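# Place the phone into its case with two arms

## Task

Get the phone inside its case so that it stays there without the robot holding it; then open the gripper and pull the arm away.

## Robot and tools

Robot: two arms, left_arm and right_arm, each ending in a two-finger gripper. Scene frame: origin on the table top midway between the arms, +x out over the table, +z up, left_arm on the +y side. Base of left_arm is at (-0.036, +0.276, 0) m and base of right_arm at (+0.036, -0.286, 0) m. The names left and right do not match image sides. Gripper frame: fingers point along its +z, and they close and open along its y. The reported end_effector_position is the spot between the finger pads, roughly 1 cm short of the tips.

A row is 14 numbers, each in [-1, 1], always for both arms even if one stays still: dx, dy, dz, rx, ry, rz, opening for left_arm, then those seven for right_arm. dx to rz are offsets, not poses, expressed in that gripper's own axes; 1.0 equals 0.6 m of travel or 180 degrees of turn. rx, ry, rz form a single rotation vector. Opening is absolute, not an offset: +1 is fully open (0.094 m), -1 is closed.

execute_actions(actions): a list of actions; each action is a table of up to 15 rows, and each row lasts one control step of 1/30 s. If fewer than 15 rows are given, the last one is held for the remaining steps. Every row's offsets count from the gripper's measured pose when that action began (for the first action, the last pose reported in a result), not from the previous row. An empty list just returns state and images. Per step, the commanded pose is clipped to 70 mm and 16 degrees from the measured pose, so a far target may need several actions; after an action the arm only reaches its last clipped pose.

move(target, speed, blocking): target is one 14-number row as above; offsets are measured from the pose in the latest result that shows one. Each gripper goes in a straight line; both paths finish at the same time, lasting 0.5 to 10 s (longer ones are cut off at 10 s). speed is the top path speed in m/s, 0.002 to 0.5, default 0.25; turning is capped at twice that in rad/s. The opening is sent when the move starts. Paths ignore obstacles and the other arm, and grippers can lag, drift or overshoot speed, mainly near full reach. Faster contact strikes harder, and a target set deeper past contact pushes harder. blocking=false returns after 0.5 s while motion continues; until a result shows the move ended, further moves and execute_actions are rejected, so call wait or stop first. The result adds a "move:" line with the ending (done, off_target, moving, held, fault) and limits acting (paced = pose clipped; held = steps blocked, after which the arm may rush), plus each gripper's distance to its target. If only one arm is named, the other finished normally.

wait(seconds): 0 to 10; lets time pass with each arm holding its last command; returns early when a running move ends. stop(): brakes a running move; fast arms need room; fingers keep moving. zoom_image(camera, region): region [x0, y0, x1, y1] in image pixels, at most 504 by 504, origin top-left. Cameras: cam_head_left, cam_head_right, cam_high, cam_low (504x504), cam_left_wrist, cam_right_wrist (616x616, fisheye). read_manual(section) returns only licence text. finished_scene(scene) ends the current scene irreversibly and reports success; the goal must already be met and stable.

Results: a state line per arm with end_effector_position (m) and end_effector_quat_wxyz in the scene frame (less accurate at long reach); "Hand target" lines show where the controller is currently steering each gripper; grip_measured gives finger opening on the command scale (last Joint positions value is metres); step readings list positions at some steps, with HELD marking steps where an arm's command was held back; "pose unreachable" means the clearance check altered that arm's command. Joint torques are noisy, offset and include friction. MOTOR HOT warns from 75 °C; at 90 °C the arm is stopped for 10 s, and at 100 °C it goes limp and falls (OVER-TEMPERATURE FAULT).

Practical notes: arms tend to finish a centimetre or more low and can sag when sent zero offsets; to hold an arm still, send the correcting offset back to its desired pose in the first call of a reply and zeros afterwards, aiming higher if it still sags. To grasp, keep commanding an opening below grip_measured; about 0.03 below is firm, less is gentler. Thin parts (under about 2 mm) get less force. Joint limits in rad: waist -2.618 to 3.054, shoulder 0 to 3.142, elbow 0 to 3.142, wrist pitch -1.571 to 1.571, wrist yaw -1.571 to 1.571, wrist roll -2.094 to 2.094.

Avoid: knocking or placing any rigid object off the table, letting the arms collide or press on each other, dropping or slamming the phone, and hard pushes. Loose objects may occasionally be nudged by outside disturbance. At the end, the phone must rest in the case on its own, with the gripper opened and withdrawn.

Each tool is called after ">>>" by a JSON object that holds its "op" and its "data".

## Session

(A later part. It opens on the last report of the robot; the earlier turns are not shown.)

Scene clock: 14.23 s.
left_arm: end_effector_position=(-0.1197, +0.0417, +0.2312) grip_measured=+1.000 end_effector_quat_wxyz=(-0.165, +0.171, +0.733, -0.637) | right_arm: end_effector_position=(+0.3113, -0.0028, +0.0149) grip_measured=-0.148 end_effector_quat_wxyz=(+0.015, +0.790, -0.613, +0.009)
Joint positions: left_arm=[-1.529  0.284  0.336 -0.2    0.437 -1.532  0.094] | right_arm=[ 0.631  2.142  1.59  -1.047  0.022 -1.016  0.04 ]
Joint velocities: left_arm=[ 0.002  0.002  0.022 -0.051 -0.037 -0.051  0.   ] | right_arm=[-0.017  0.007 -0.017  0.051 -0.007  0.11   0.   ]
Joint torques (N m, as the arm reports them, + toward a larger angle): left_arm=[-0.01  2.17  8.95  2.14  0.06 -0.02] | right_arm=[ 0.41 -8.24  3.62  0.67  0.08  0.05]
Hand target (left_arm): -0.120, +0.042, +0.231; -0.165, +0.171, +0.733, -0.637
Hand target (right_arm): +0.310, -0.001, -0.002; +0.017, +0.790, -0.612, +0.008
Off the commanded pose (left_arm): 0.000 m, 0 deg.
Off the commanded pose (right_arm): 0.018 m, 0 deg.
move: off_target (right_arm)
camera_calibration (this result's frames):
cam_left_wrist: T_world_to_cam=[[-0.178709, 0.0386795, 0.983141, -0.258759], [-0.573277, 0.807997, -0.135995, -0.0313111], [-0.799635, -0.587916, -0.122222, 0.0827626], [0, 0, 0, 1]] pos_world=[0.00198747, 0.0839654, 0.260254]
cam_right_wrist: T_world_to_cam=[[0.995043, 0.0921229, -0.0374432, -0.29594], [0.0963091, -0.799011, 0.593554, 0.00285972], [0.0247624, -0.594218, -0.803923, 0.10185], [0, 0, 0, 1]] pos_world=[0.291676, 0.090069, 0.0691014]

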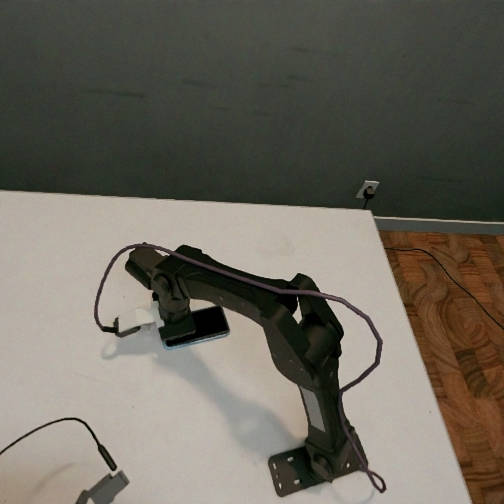

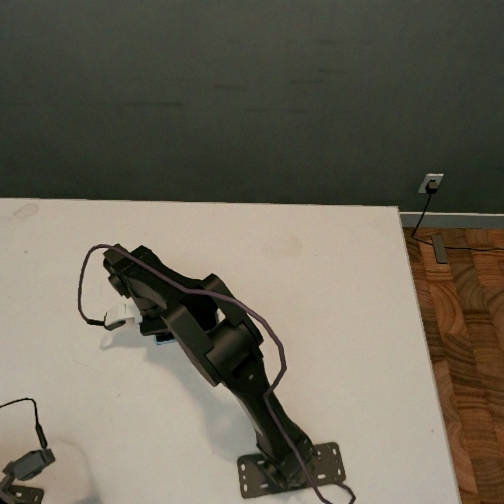

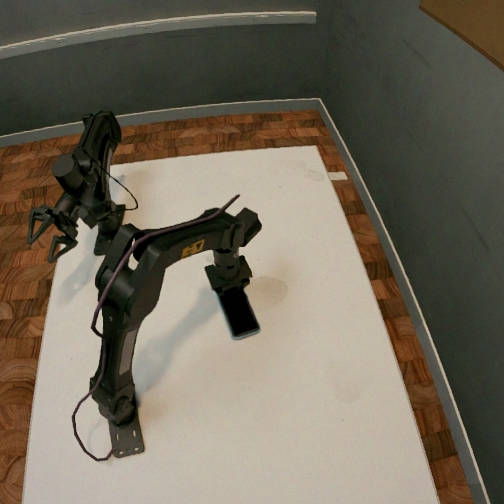

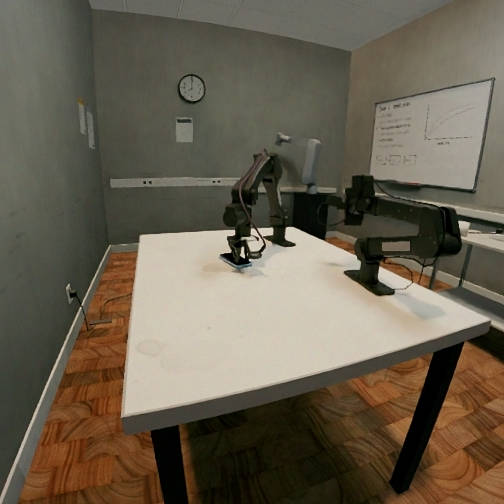

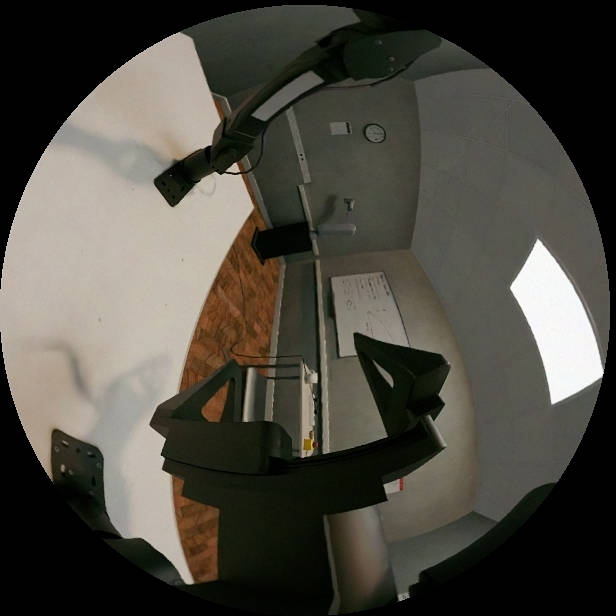

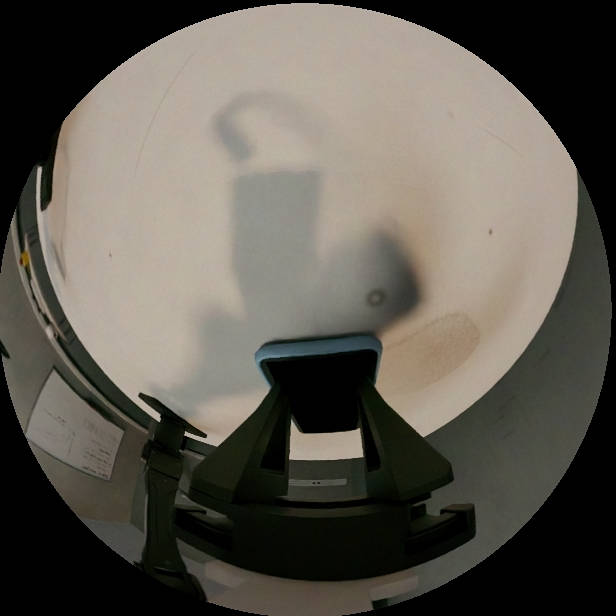

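>>> {"op": "move", "data": {"target": [0,0,0,0,0,0,1, 0,0,-0.055,0,0,0,-0.15], "speed": 0.1}}

>>> {"op": "move", "data": {"target": [0,0,0,0,0,0,1, 0.145,-0.005,0,0,0,0,-0.15], "speed": 0.15}}

>>> {"op": "move", "data": {"target": [0,0,0,0,0,0,1, 0,0,0.035,0,0,0,-0.15], "speed": 0.04}}

>>> {"op": "zoom_image", "data": {"camera": "cam_low", "region": [200, 225, 280, 280]}}

>>> {"op": "zoom_image", "data": {"camera": "cam_right_wrist", "region": [230, 280, 410, 440]}}

Scene clock: 15.43 s.
left_arm: end_effector_position=(-0.1197, +0.0417, +0.2312) grip_measured=+1.000 end_effector_quat_wxyz=(-0.165, +0.171, +0.733, -0.637) | right_arm: end_effector_position=(+0.3053, -0.0091, +0.0275) grip_measured=-0.148 end_effector_quat_wxyz=(+0.039, +0.790, -0.612, +0.007)
Joint positions: left_arm=[-1.529  0.284  0.336 -0.2    0.437 -1.532  0.094] | right_arm=[ 0.631  2.141  1.638 -1.144  0.022 -1.016  0.04 ]
Joint velocities: left_arm=[-0.002 -0.017  0.002  0.007 -0.007 -0.007  0.   ] | right_arm=[-0.002 -0.017 -0.012 -0.022  0.066 -0.022  0.   ]
Joint torques (N m, as the arm reports them, + toward a larger angle): left_arm=[-0.01  2.2   8.94  2.15  0.06 -0.02] | right_arm=[  0.07 -13.02   8.79  -0.12   0.06   0.05]
Hand target (left_arm): -0.120, +0.042, +0.231; -0.165, +0.171, +0.733, -0.637
Hand target (right_arm): +0.311, -0.002, +0.048; +0.015, +0.790, -0.612, +0.009
Off the commanded pose (left_arm): 0.000 m, 0 deg.
Off the commanded pose (right_arm): 0.023 m, 3 deg.
move: off_target (right_arm)
camera_calibration (this result's frames):
cam_left_wrist: T_world_to_cam=[[-0.178709, 0.0386795, 0.983141, -0.258759], [-0.573277, 0.807997, -0.135995, -0.0313111], [-0.799635, -0.587916, -0.122222, 0.0827626], [0, 0, 0, 1]] pos_world=[0.00198747, 0.0839654, 0.260254]
cam_right_wrist: T_world_to_cam=[[0.993176, 0.0901739, -0.0739567, -0.287346], [0.116609, -0.777822, 0.617573, -0.0157028], [-0.0018362, -0.621982, -0.783029, 0.115661], [0, 0, 0, 1]] pos_world=[0.287429, 0.0856364, 0.0790125]

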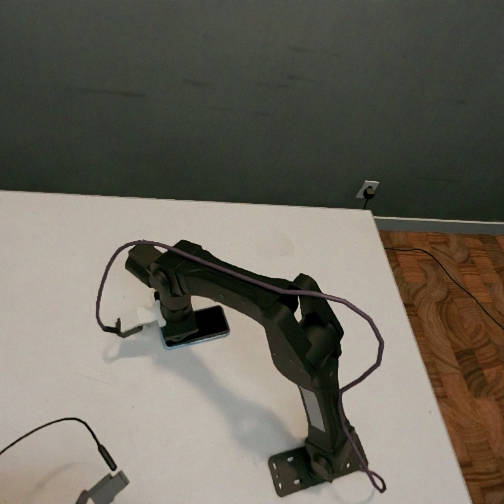

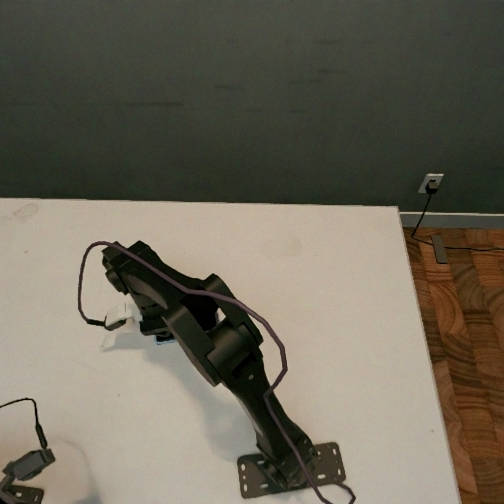

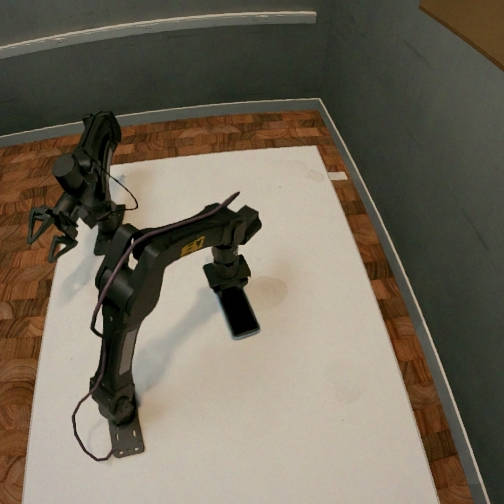

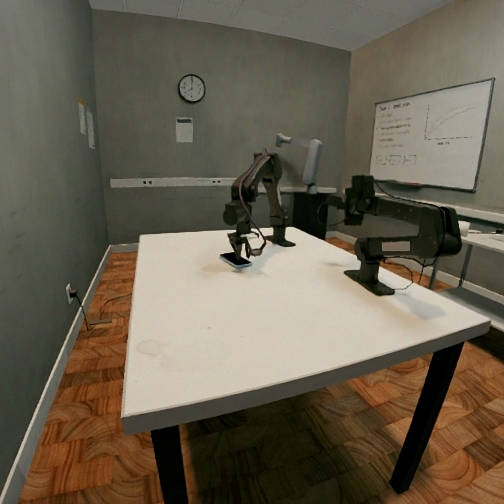

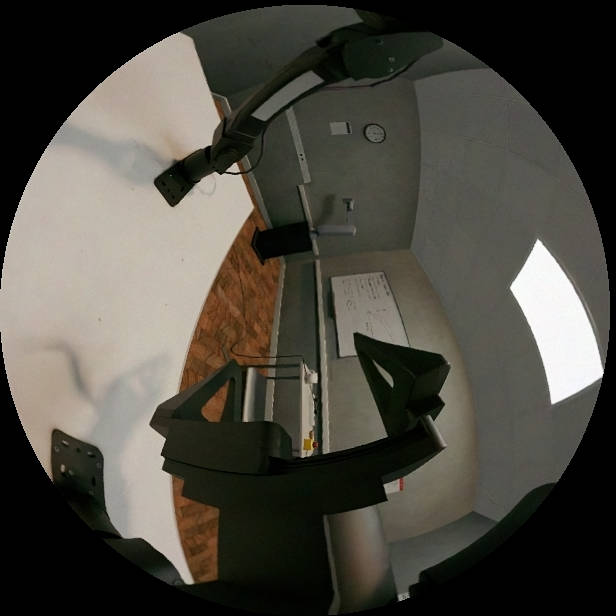

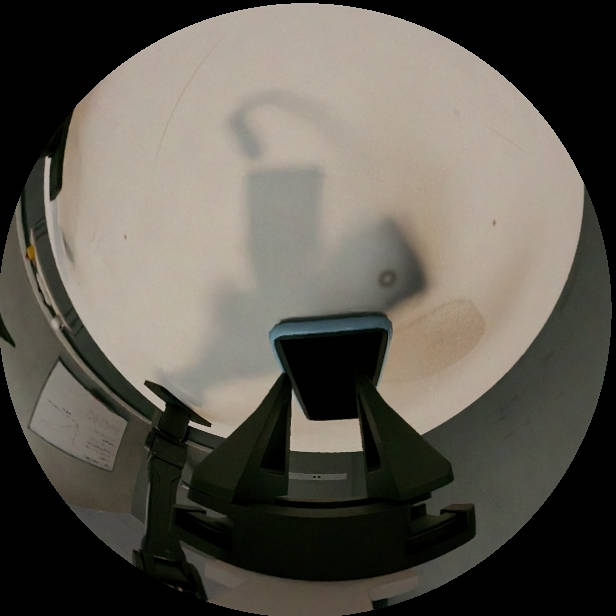

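Scene clock: 16.53 s.
left_arm: end_effector_position=(-0.1197, +0.0417, +0.2312) grip_measured=+1.000 end_effector_quat_wxyz=(-0.165, +0.171, +0.733, -0.637) | right_arm: end_effector_position=(+0.3271, -0.0924, +0.0255) grip_measured=-0.148 end_effector_quat_wxyz=(+0.054, +0.786, -0.616, -0.001)
Joint positions: left_arm=[-1.529  0.284  0.336 -0.2    0.437 -1.532  0.094] | right_arm=[ 0.424  2.032  1.458 -1.1    0.031 -1.209  0.04 ]
Joint velocities: left_arm=[ 0.002 -0.012  0.007 -0.007 -0.095  0.051  0.   ] | right_arm=[-0.007  0.007 -0.012  0.022 -0.037 -0.037  0.   ]
Joint torques (N m, as the arm reports them, + toward a larger angle): left_arm=[-0.01  2.19  8.91  2.15  0.06 -0.02] | right_arm=[ -0.07 -11.84   4.4    0.14   0.09  -0.13]
Hand target (left_arm): -0.120, +0.042, +0.231; -0.165, +0.171, +0.733, -0.637
Hand target (right_arm): +0.328, -0.092, +0.032; +0.039, +0.790, -0.612, +0.004
Off the commanded pose (left_arm): 0.000 m, 0 deg.
Off the commanded pose (right_arm): 0.008 m, 2 deg.
move: done
camera_calibration (this result's frames):
cam_left_wrist: T_world_to_cam=[[-0.178709, 0.0386795, 0.983141, -0.258759], [-0.573277, 0.807997, -0.135995, -0.0313111], [-0.799635, -0.587916, -0.122222, 0.0827626], [0, 0, 0, 1]] pos_world=[0.00198747, 0.0839654, 0.260254]
cam_right_wrist: T_world_to_cam=[[0.991716, 0.0757047, -0.103774, -0.301714], [0.124218, -0.770942, 0.624675, -0.0838567], [-0.0327127, -0.632391, -0.773959, 0.0711586], [0, 0, 0, 1]] pos_world=[0.311959, 0.00319261, 0.076147]

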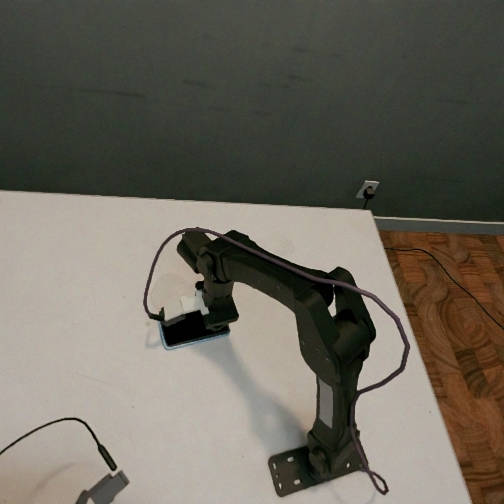

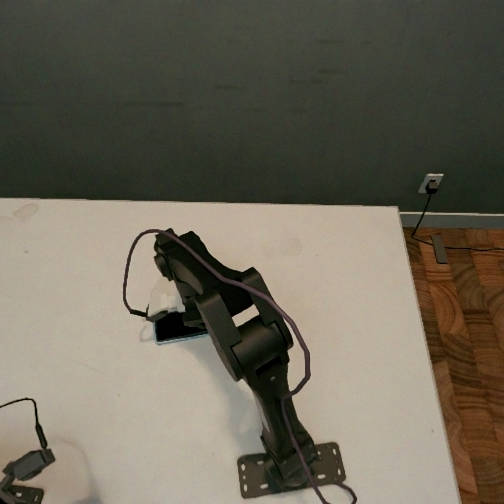

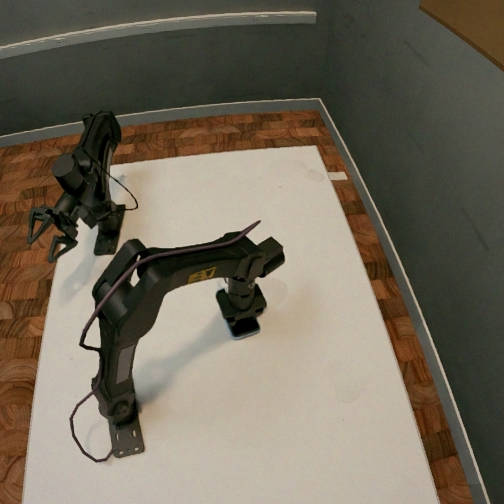

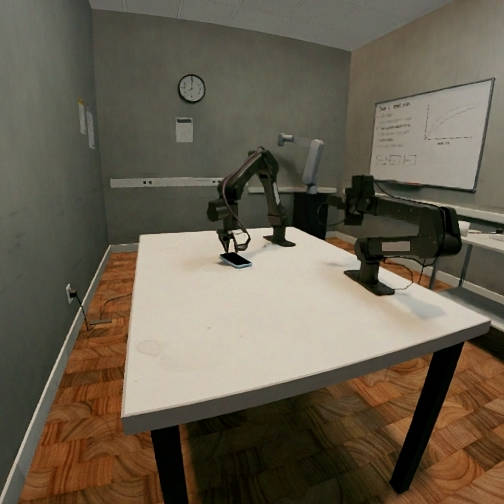

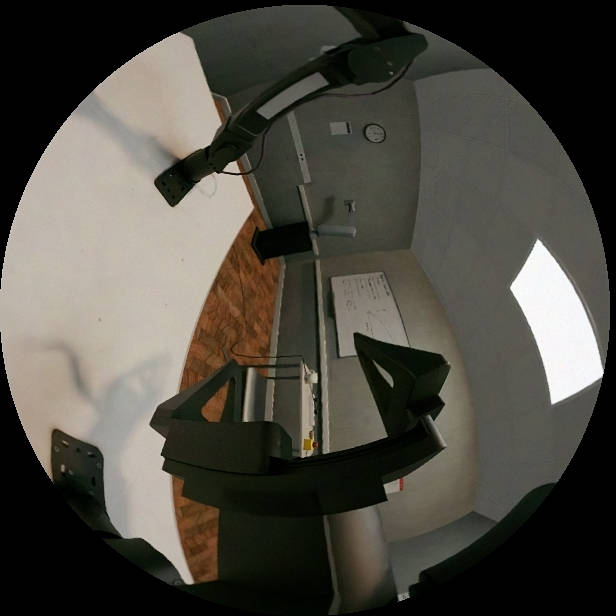

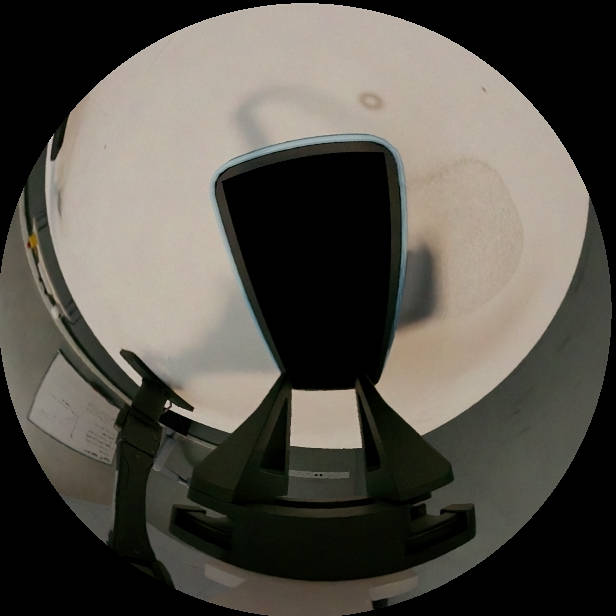

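Scene clock: 17.30 s.
left_arm: end_effector_position=(-0.1197, +0.0417, +0.2312) grip_measured=+1.000 end_effector_quat_wxyz=(-0.165, +0.171, +0.733, -0.637) | right_arm: end_effector_position=(+0.3280, -0.0919, +0.0195) grip_measured=-0.148 end_effector_quat_wxyz=(+0.050, +0.786, -0.617, +0.001)
Joint positions: left_arm=[-1.529  0.284  0.336 -0.2    0.437 -1.532  0.094] | right_arm=[ 0.424  2.036  1.44  -1.07   0.031 -1.209  0.04 ]
Joint velocities: left_arm=[ 0.007 -0.007 -0.007 -0.007  0.022 -0.081  0.   ] | right_arm=[-0.002 -0.002 -0.012 -0.037  0.066  0.007  0.   ]
Joint torques (N m, as the arm reports them, + toward a larger angle): left_arm=[-0.04  2.19  8.94  2.15  0.06 -0.02] | right_arm=[-0.22 -8.06  2.79  0.46  0.08 -0.06]
Hand target (left_arm): -0.120, +0.042, +0.231; -0.165, +0.171, +0.733, -0.637
Hand target (right_arm): +0.325, -0.094, +0.005; +0.054, +0.785, -0.617, -0.001
Off the commanded pose (left_arm): 0.000 m, 0 deg.
Off the commanded pose (right_arm): 0.015 m, 0 deg.
move: off_target (right_arm)
camera_calibration (this result's frames):
cam_left_wrist: T_world_to_cam=[[-0.178709, 0.0386795, 0.983141, -0.258759], [-0.573277, 0.807997, -0.135995, -0.0313111], [-0.799635, -0.587916, -0.122222, 0.0827626], [0, 0, 0, 1]] pos_world=[0.00198747, 0.0839654, 0.260254]
cam_right_wrist: T_world_to_cam=[[0.992427, 0.0761849, -0.0963537, -0.303635], [0.119795, -0.773696, 0.622128, -0.0786035], [-0.0271517, -0.628959, -0.776964, 0.065521], [0, 0, 0, 1]] pos_world=[0.312531, 0.00352727, 0.0705525]

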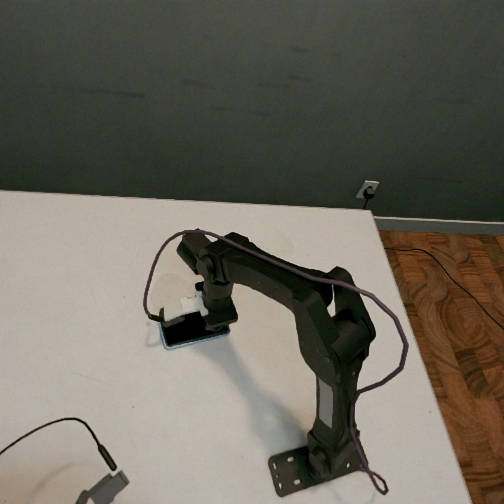

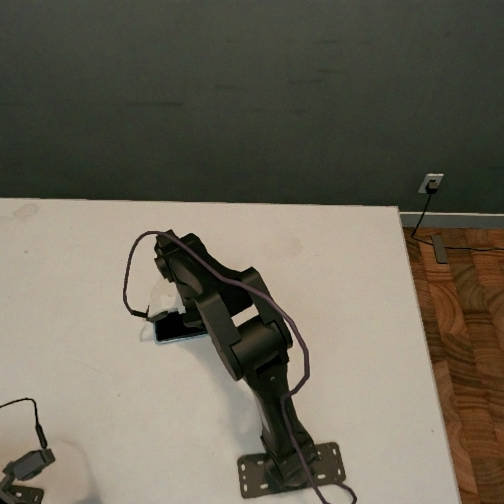

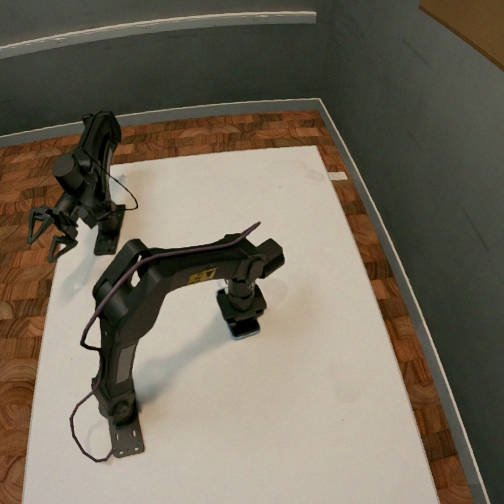

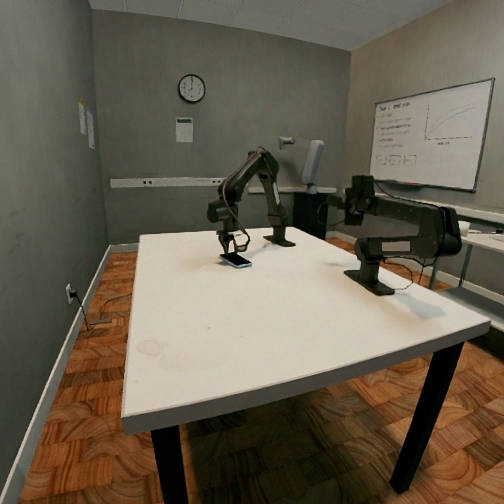

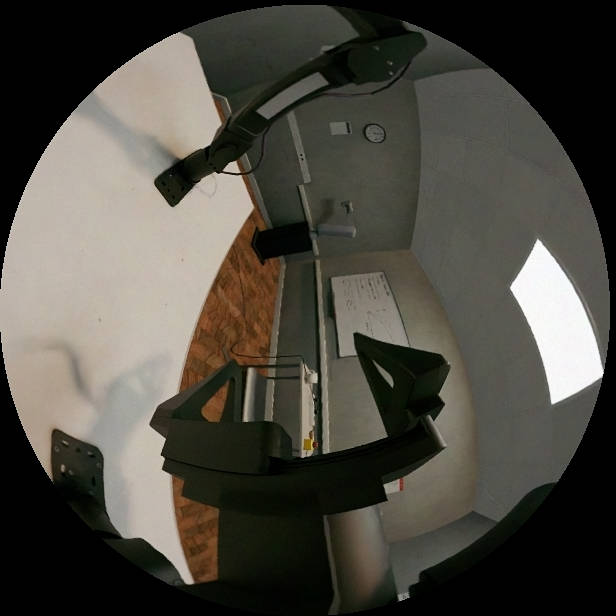

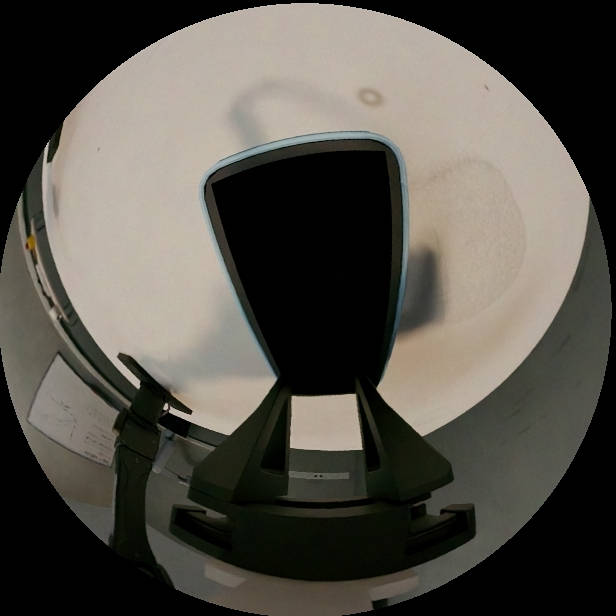

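Region (200, 225, 280, 280) of cam_low's 504x504 image, scaled by 6.300, with more detail than that image has; it fills the top 346 rows of this view, and the rest is white.

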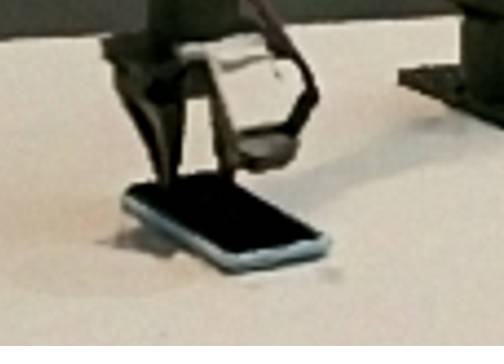

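Region (230, 280, 410, 440) of cam_right_wrist's 616x616 image, scaled by 2.800, with more detail than that image has.

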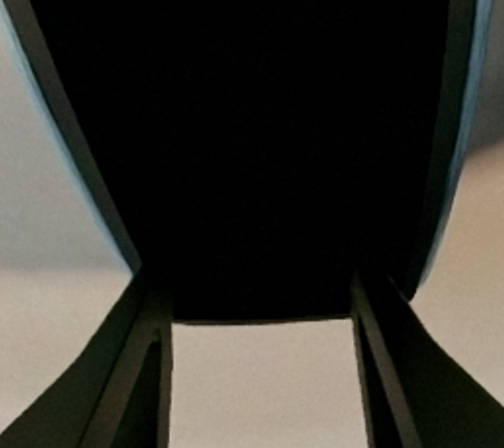

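>>> {"op": "move", "data": {"target": [0,0,0,0,0,0,1, -0.04,0,-0.13,0.01,-0.03,0,-0.15], "speed": 0.1}}

>>> {"op": "zoom_image", "data": {"camera": "cam_low", "region": [200, 225, 280, 280]}}

>>> {"op": "zoom_image", "data": {"camera": "cam_right_wrist", "region": [180, 130, 440, 420]}}

Scene clock: 18.90 s.
left_arm: end_effector_position=(-0.1197, +0.0417, +0.2312) grip_measured=+1.000 end_effector_quat_wxyz=(-0.165, +0.171, +0.733, -0.637) | right_arm: end_effector_position=(+0.3255, -0.0715, +0.0777) grip_measured=-0.148 end_effector_quat_wxyz=(+0.030, +0.786, -0.617, -0.023)
Joint positions: left_arm=[-1.529  0.284  0.336 -0.2    0.437 -1.532  0.094] | right_arm=[ 0.446  1.995  1.62  -1.267 -0.027 -1.189  0.04 ]
Joint velocities: left_arm=[-0.017  0.007 -0.017 -0.095  0.037  0.051  0.   ] | right_arm=[-0.002 -0.012  0.007 -0.066 -0.007  0.007 -0.   ]
Joint torques (N m, as the arm reports them, + toward a larger angle): left_arm=[-0.02  2.16  8.96  2.15  0.06 -0.02] | right_arm=[  0.61 -11.45   8.86  -0.13  -0.12   0.09]
Hand target (left_arm): -0.120, +0.042, +0.231; -0.165, +0.171, +0.733, -0.637
Hand target (right_arm): +0.326, -0.063, +0.095; +0.008, +0.786, -0.618, -0.026
Off the commanded pose (left_arm): 0.000 m, 0 deg.
Off the commanded pose (right_arm): 0.020 m, 3 deg.
move: off_target (right_arm)
camera_calibration (this result's frames):
cam_left_wrist: T_world_to_cam=[[-0.178709, 0.0386795, 0.983141, -0.258759], [-0.573277, 0.807997, -0.135995, -0.0313111], [-0.799635, -0.587916, -0.122222, 0.0827626], [0, 0, 0, 1]] pos_world=[0.00198747, 0.0839654, 0.260254]
cam_right_wrist: T_world_to_cam=[[0.991371, 0.0789881, -0.104615, -0.295894], [0.125007, -0.809877, 0.573125, -0.099188], [-0.039455, -0.581257, -0.812763, 0.133651], [0, 0, 0, 1]] pos_world=[0.311013, 0.0207276, 0.134519]

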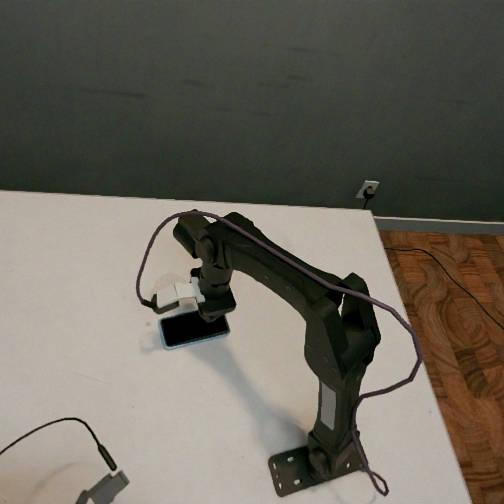

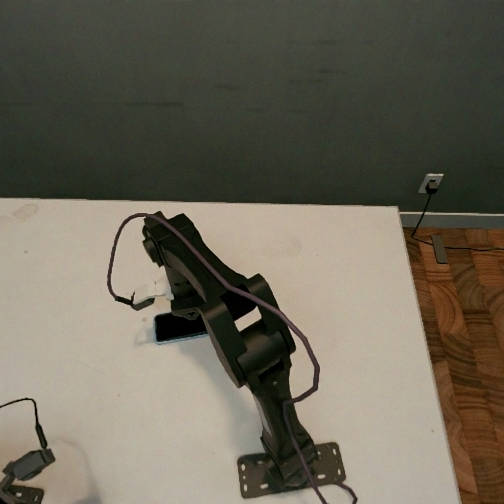

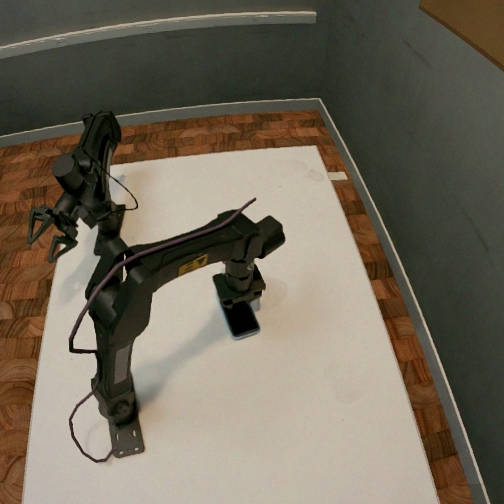

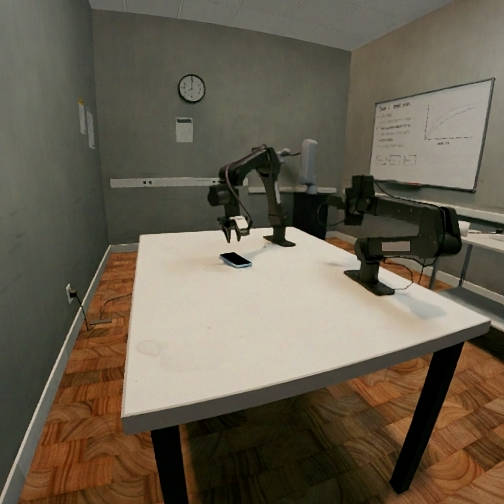

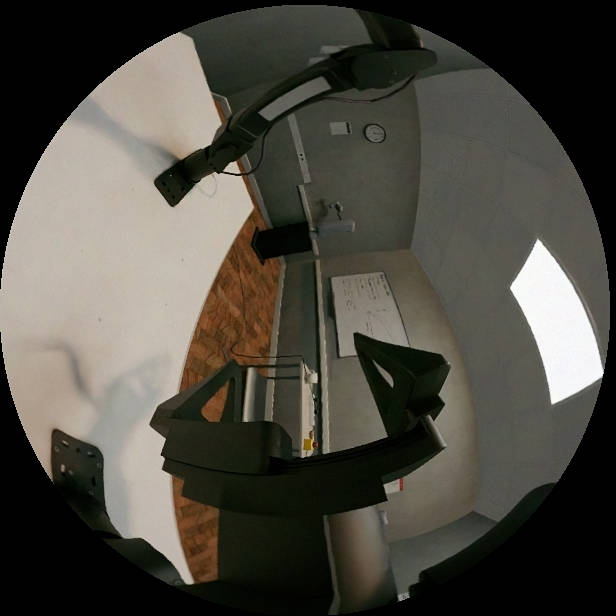

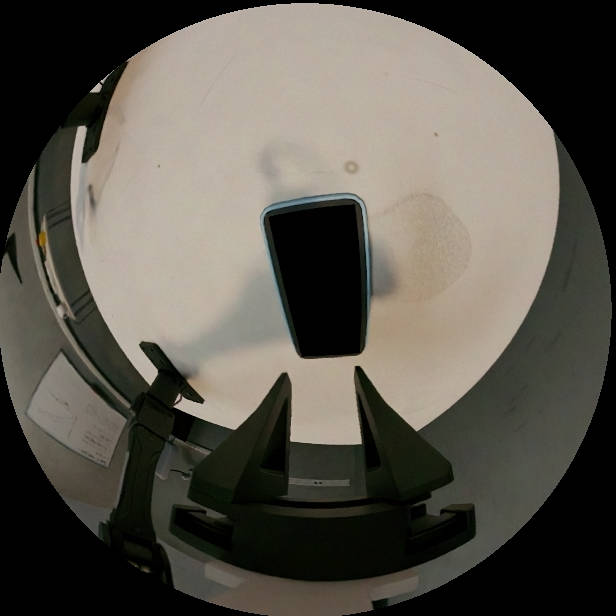

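Region (200, 225, 280, 280) of cam_low's 504x504 image, scaled by 6.300, with more detail than that image has; it fills the top 346 rows of this view, and the rest is white.

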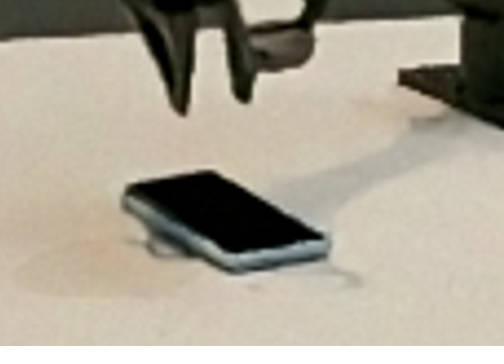

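Region (180, 130, 440, 420) of cam_right_wrist's 616x616 image, scaled by 1.738, with more detail than that image has; it fills the left 452 columns of this view, and the rest is white.

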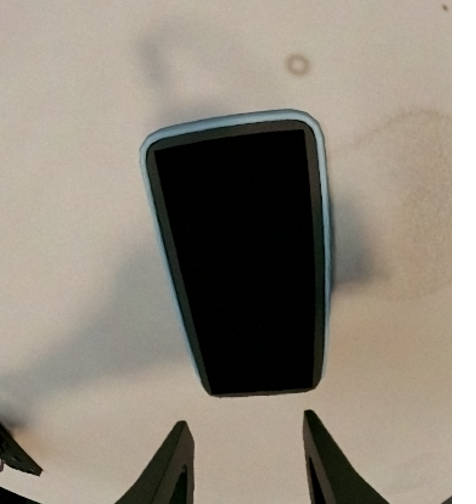

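>>> {"op": "move", "data": {"target": [0,0,0,0,0,0,1, 0.015,-0.008,0.075,0.024,0,0,-0.4], "speed": 0.1}}

>>> {"op": "move", "data": {"target": [0,0,0,0,0,0,1, 0,0,0.055,0,0,0,-0.4], "speed": 0.03}}

>>> {"op": "zoom_image", "data": {"camera": "cam_low", "region": [200, 225, 280, 280]}}

>>> {"op": "zoom_image", "data": {"camera": "cam_right_wrist", "region": [180, 130, 440, 420]}}

Scene clock: 20.40 s.
left_arm: end_effector_position=(-0.1197, +0.0417, +0.2312) grip_measured=+1.000 end_effector_quat_wxyz=(-0.165, +0.171, +0.733, -0.637) | right_arm: end_effector_position=(+0.3246, -0.0775, +0.0250) grip_measured=-0.398 end_effector_quat_wxyz=(+0.017, +0.787, -0.617, -0.006)
Joint positions: left_arm=[-1.529  0.284  0.336 -0.2    0.437 -1.532  0.094] | right_arm=[ 0.446  1.995  1.407 -1.02  -0.003 -1.189  0.028]
Joint velocities: left_arm=[ 0.002 -0.002 -0.012 -0.051  0.007  0.022  0.   ] | right_arm=[-0.002 -0.002  0.002  0.022  0.007  0.051  0.001]
Joint torques (N m, as the arm reports them, + toward a larger angle): left_arm=[-0.02  2.19  8.94  2.14  0.06 -0.02] | right_arm=[ -1.   -11.62   4.72   0.25   0.14  -0.1 ]
Hand target (left_arm): -0.120, +0.042, +0.231; -0.165, +0.171, +0.733, -0.637
Hand target (right_arm): +0.329, -0.080, +0.032; +0.001, +0.787, -0.618, +0.001
Off the commanded pose (left_arm): 0.000 m, 0 deg.
Off the commanded pose (right_arm): 0.009 m, 2 deg.
move: done
camera_calibration (this result's frames):
cam_left_wrist: T_world_to_cam=[[-0.178709, 0.0386795, 0.983141, -0.258759], [-0.573277, 0.807997, -0.135995, -0.0313111], [-0.799635, -0.587916, -0.122222, 0.0827626], [0, 0, 0, 1]] pos_world=[0.00198747, 0.0839654, 0.260254]
cam_right_wrist: T_world_to_cam=[[0.994791, 0.0803062, -0.0627784, -0.302033], [0.101836, -0.809833, 0.577754, -0.0663675], [-0.00444279, -0.581138, -0.813793, 0.0759696], [0, 0, 0, 1]] pos_world=[0.307555, 0.0146573, 0.0812065]

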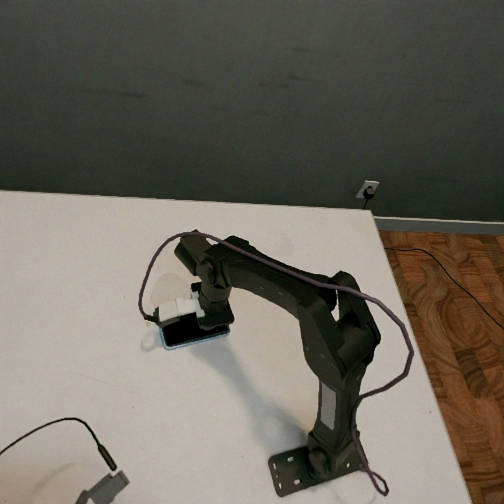

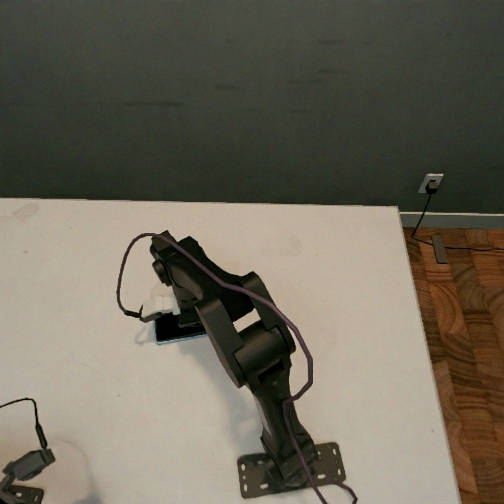

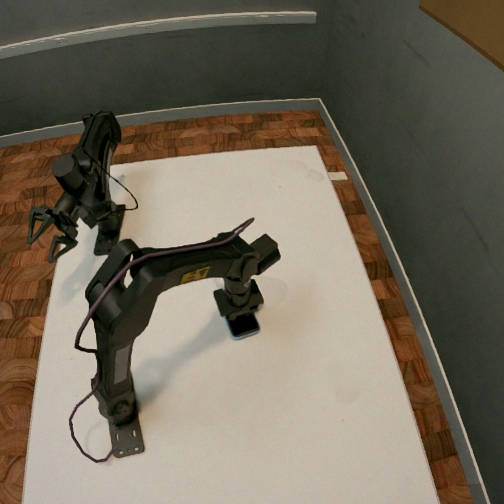

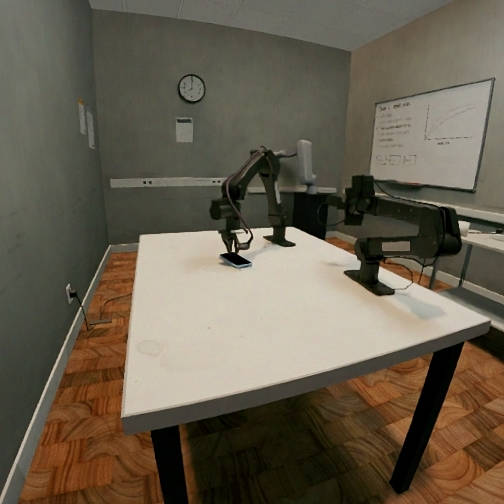

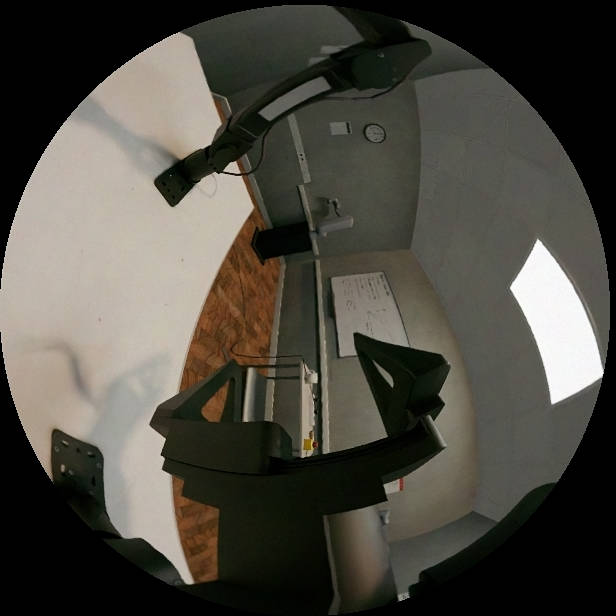

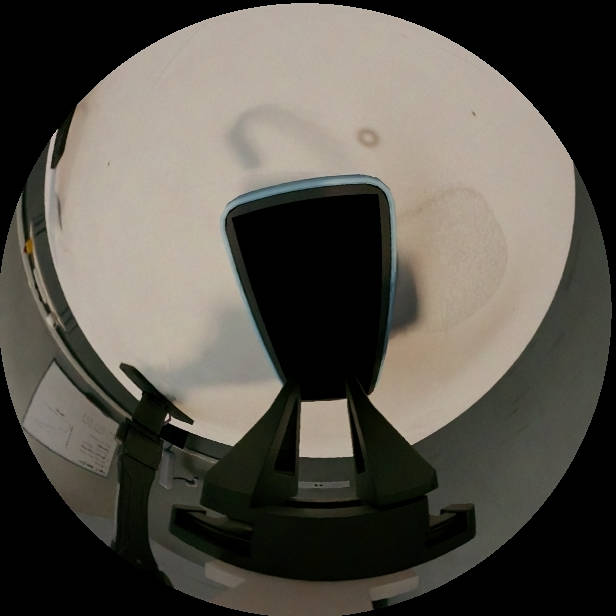

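Scene clock: 21.73 s.
left_arm: end_effector_position=(-0.1197, +0.0417, +0.2312) grip_measured=+1.000 end_effector_quat_wxyz=(-0.165, +0.171, +0.733, -0.637) | right_arm: end_effector_position=(+0.3268, -0.0761, +0.0142) grip_measured=-0.398 end_effector_quat_wxyz=(+0.011, +0.787, -0.617, -0.004)
Joint positions: left_arm=[-1.529  0.284  0.336 -0.2    0.437 -1.532  0.094] | right_arm=[ 0.446  2.007  1.38  -0.967 -0.002 -1.189  0.028]
Joint velocities: left_arm=[-0.002 -0.012 -0.007  0.007 -0.081 -0.022  0.   ] | right_arm=[-0.007 -0.002  0.002  0.007 -0.022  0.007  0.001]
Joint torques (N m, as the arm reports them, + toward a larger angle): left_arm=[ 0.    2.19  8.92  2.14  0.07 -0.01] | right_arm=[-0.12 -6.94  2.01  0.76  0.08 -0.02]
Hand target (left_arm): -0.120, +0.042, +0.231; -0.165, +0.171, +0.733, -0.637
Hand target (right_arm): +0.323, -0.079, -0.007; +0.018, +0.786, -0.617, -0.007
Off the commanded pose (left_arm): 0.000 m, 0 deg.
Off the commanded pose (right_arm): 0.023 m, 1 deg.
move: off_target (right_arm)
camera_calibration (this result's frames):
cam_left_wrist: T_world_to_cam=[[-0.178709, 0.0386795, 0.983141, -0.258759], [-0.573277, 0.807997, -0.135995, -0.0313111], [-0.799635, -0.587916, -0.122222, 0.0827626], [0, 0, 0, 1]] pos_world=[0.00198747, 0.0839654, 0.260254]
cam_right_wrist: T_world_to_cam=[[0.995443, 0.080729, -0.0507643, -0.305435], [0.0952336, -0.813771, 0.57333, -0.0573304], [0.00497385, -0.575551, -0.81775, 0.0654087], [0, 0, 0, 1]] pos_world=[0.309177, 0.0156496, 0.070852]

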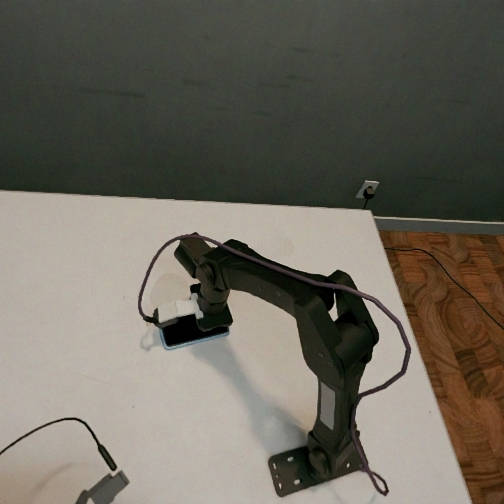

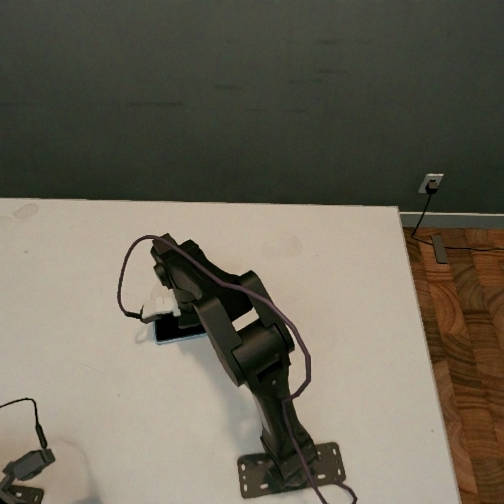

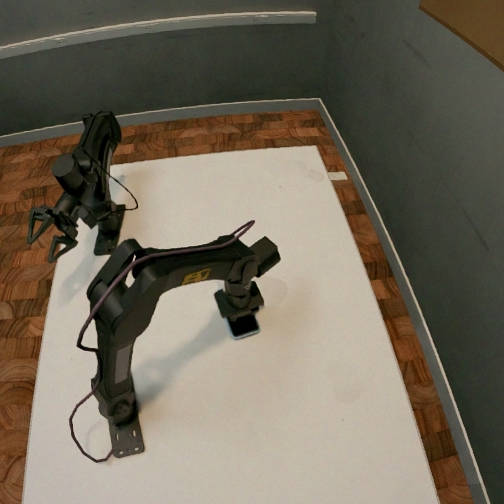

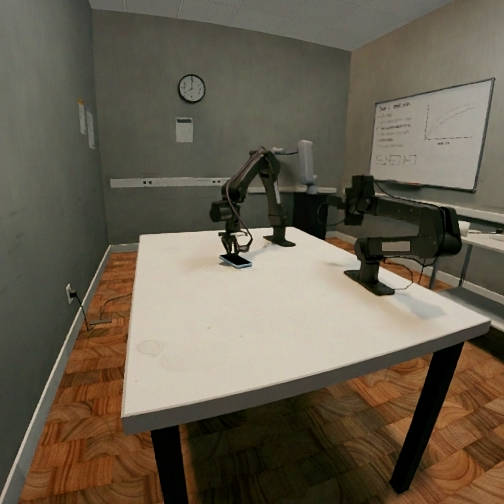

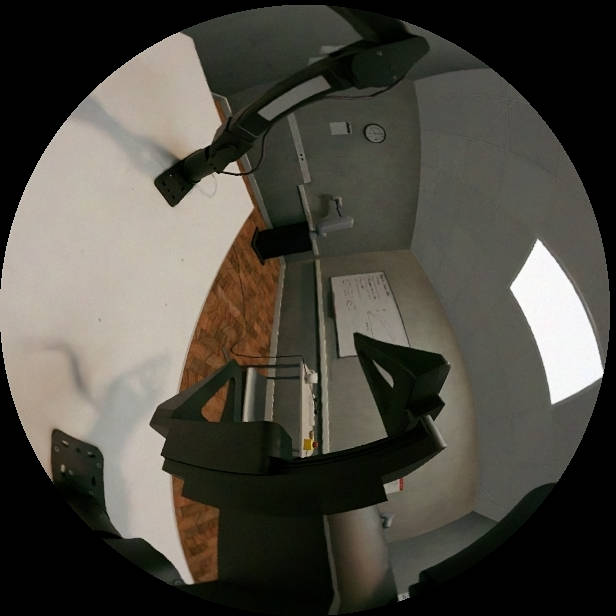

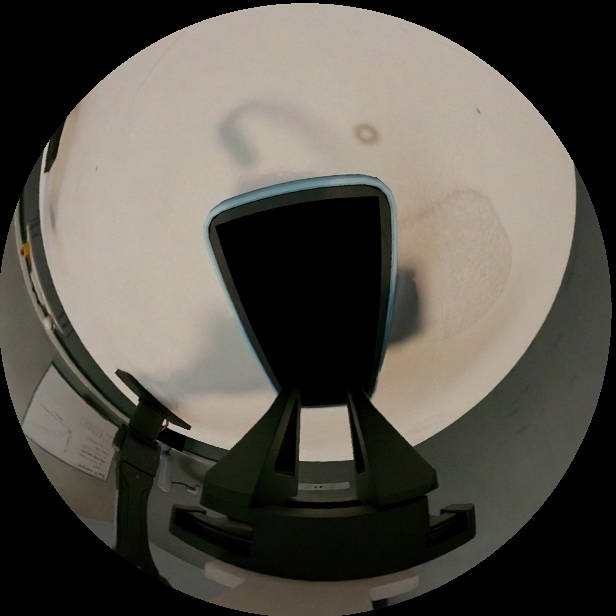

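Region (200, 225, 280, 280) of cam_low's 504x504 image, scaled by 6.300, with more detail than that image has; it fills the top 346 rows of this view, and the rest is white.

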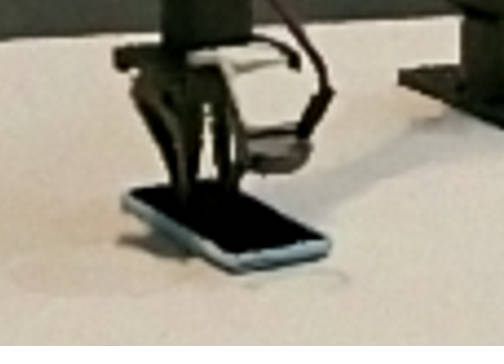

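Region (180, 130, 440, 420) of cam_right_wrist's 616x616 image, scaled by 1.738, with more detail than that image has; it fills the left 452 columns of this view, and the rest is white.

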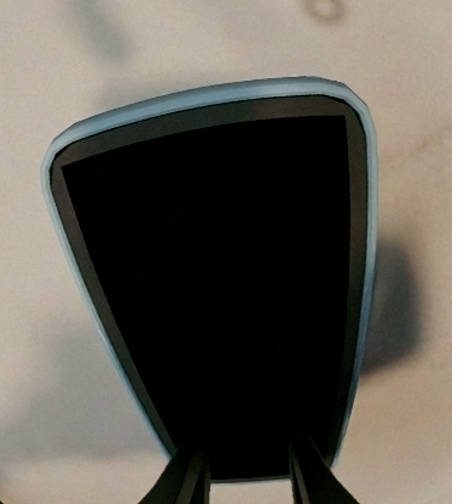

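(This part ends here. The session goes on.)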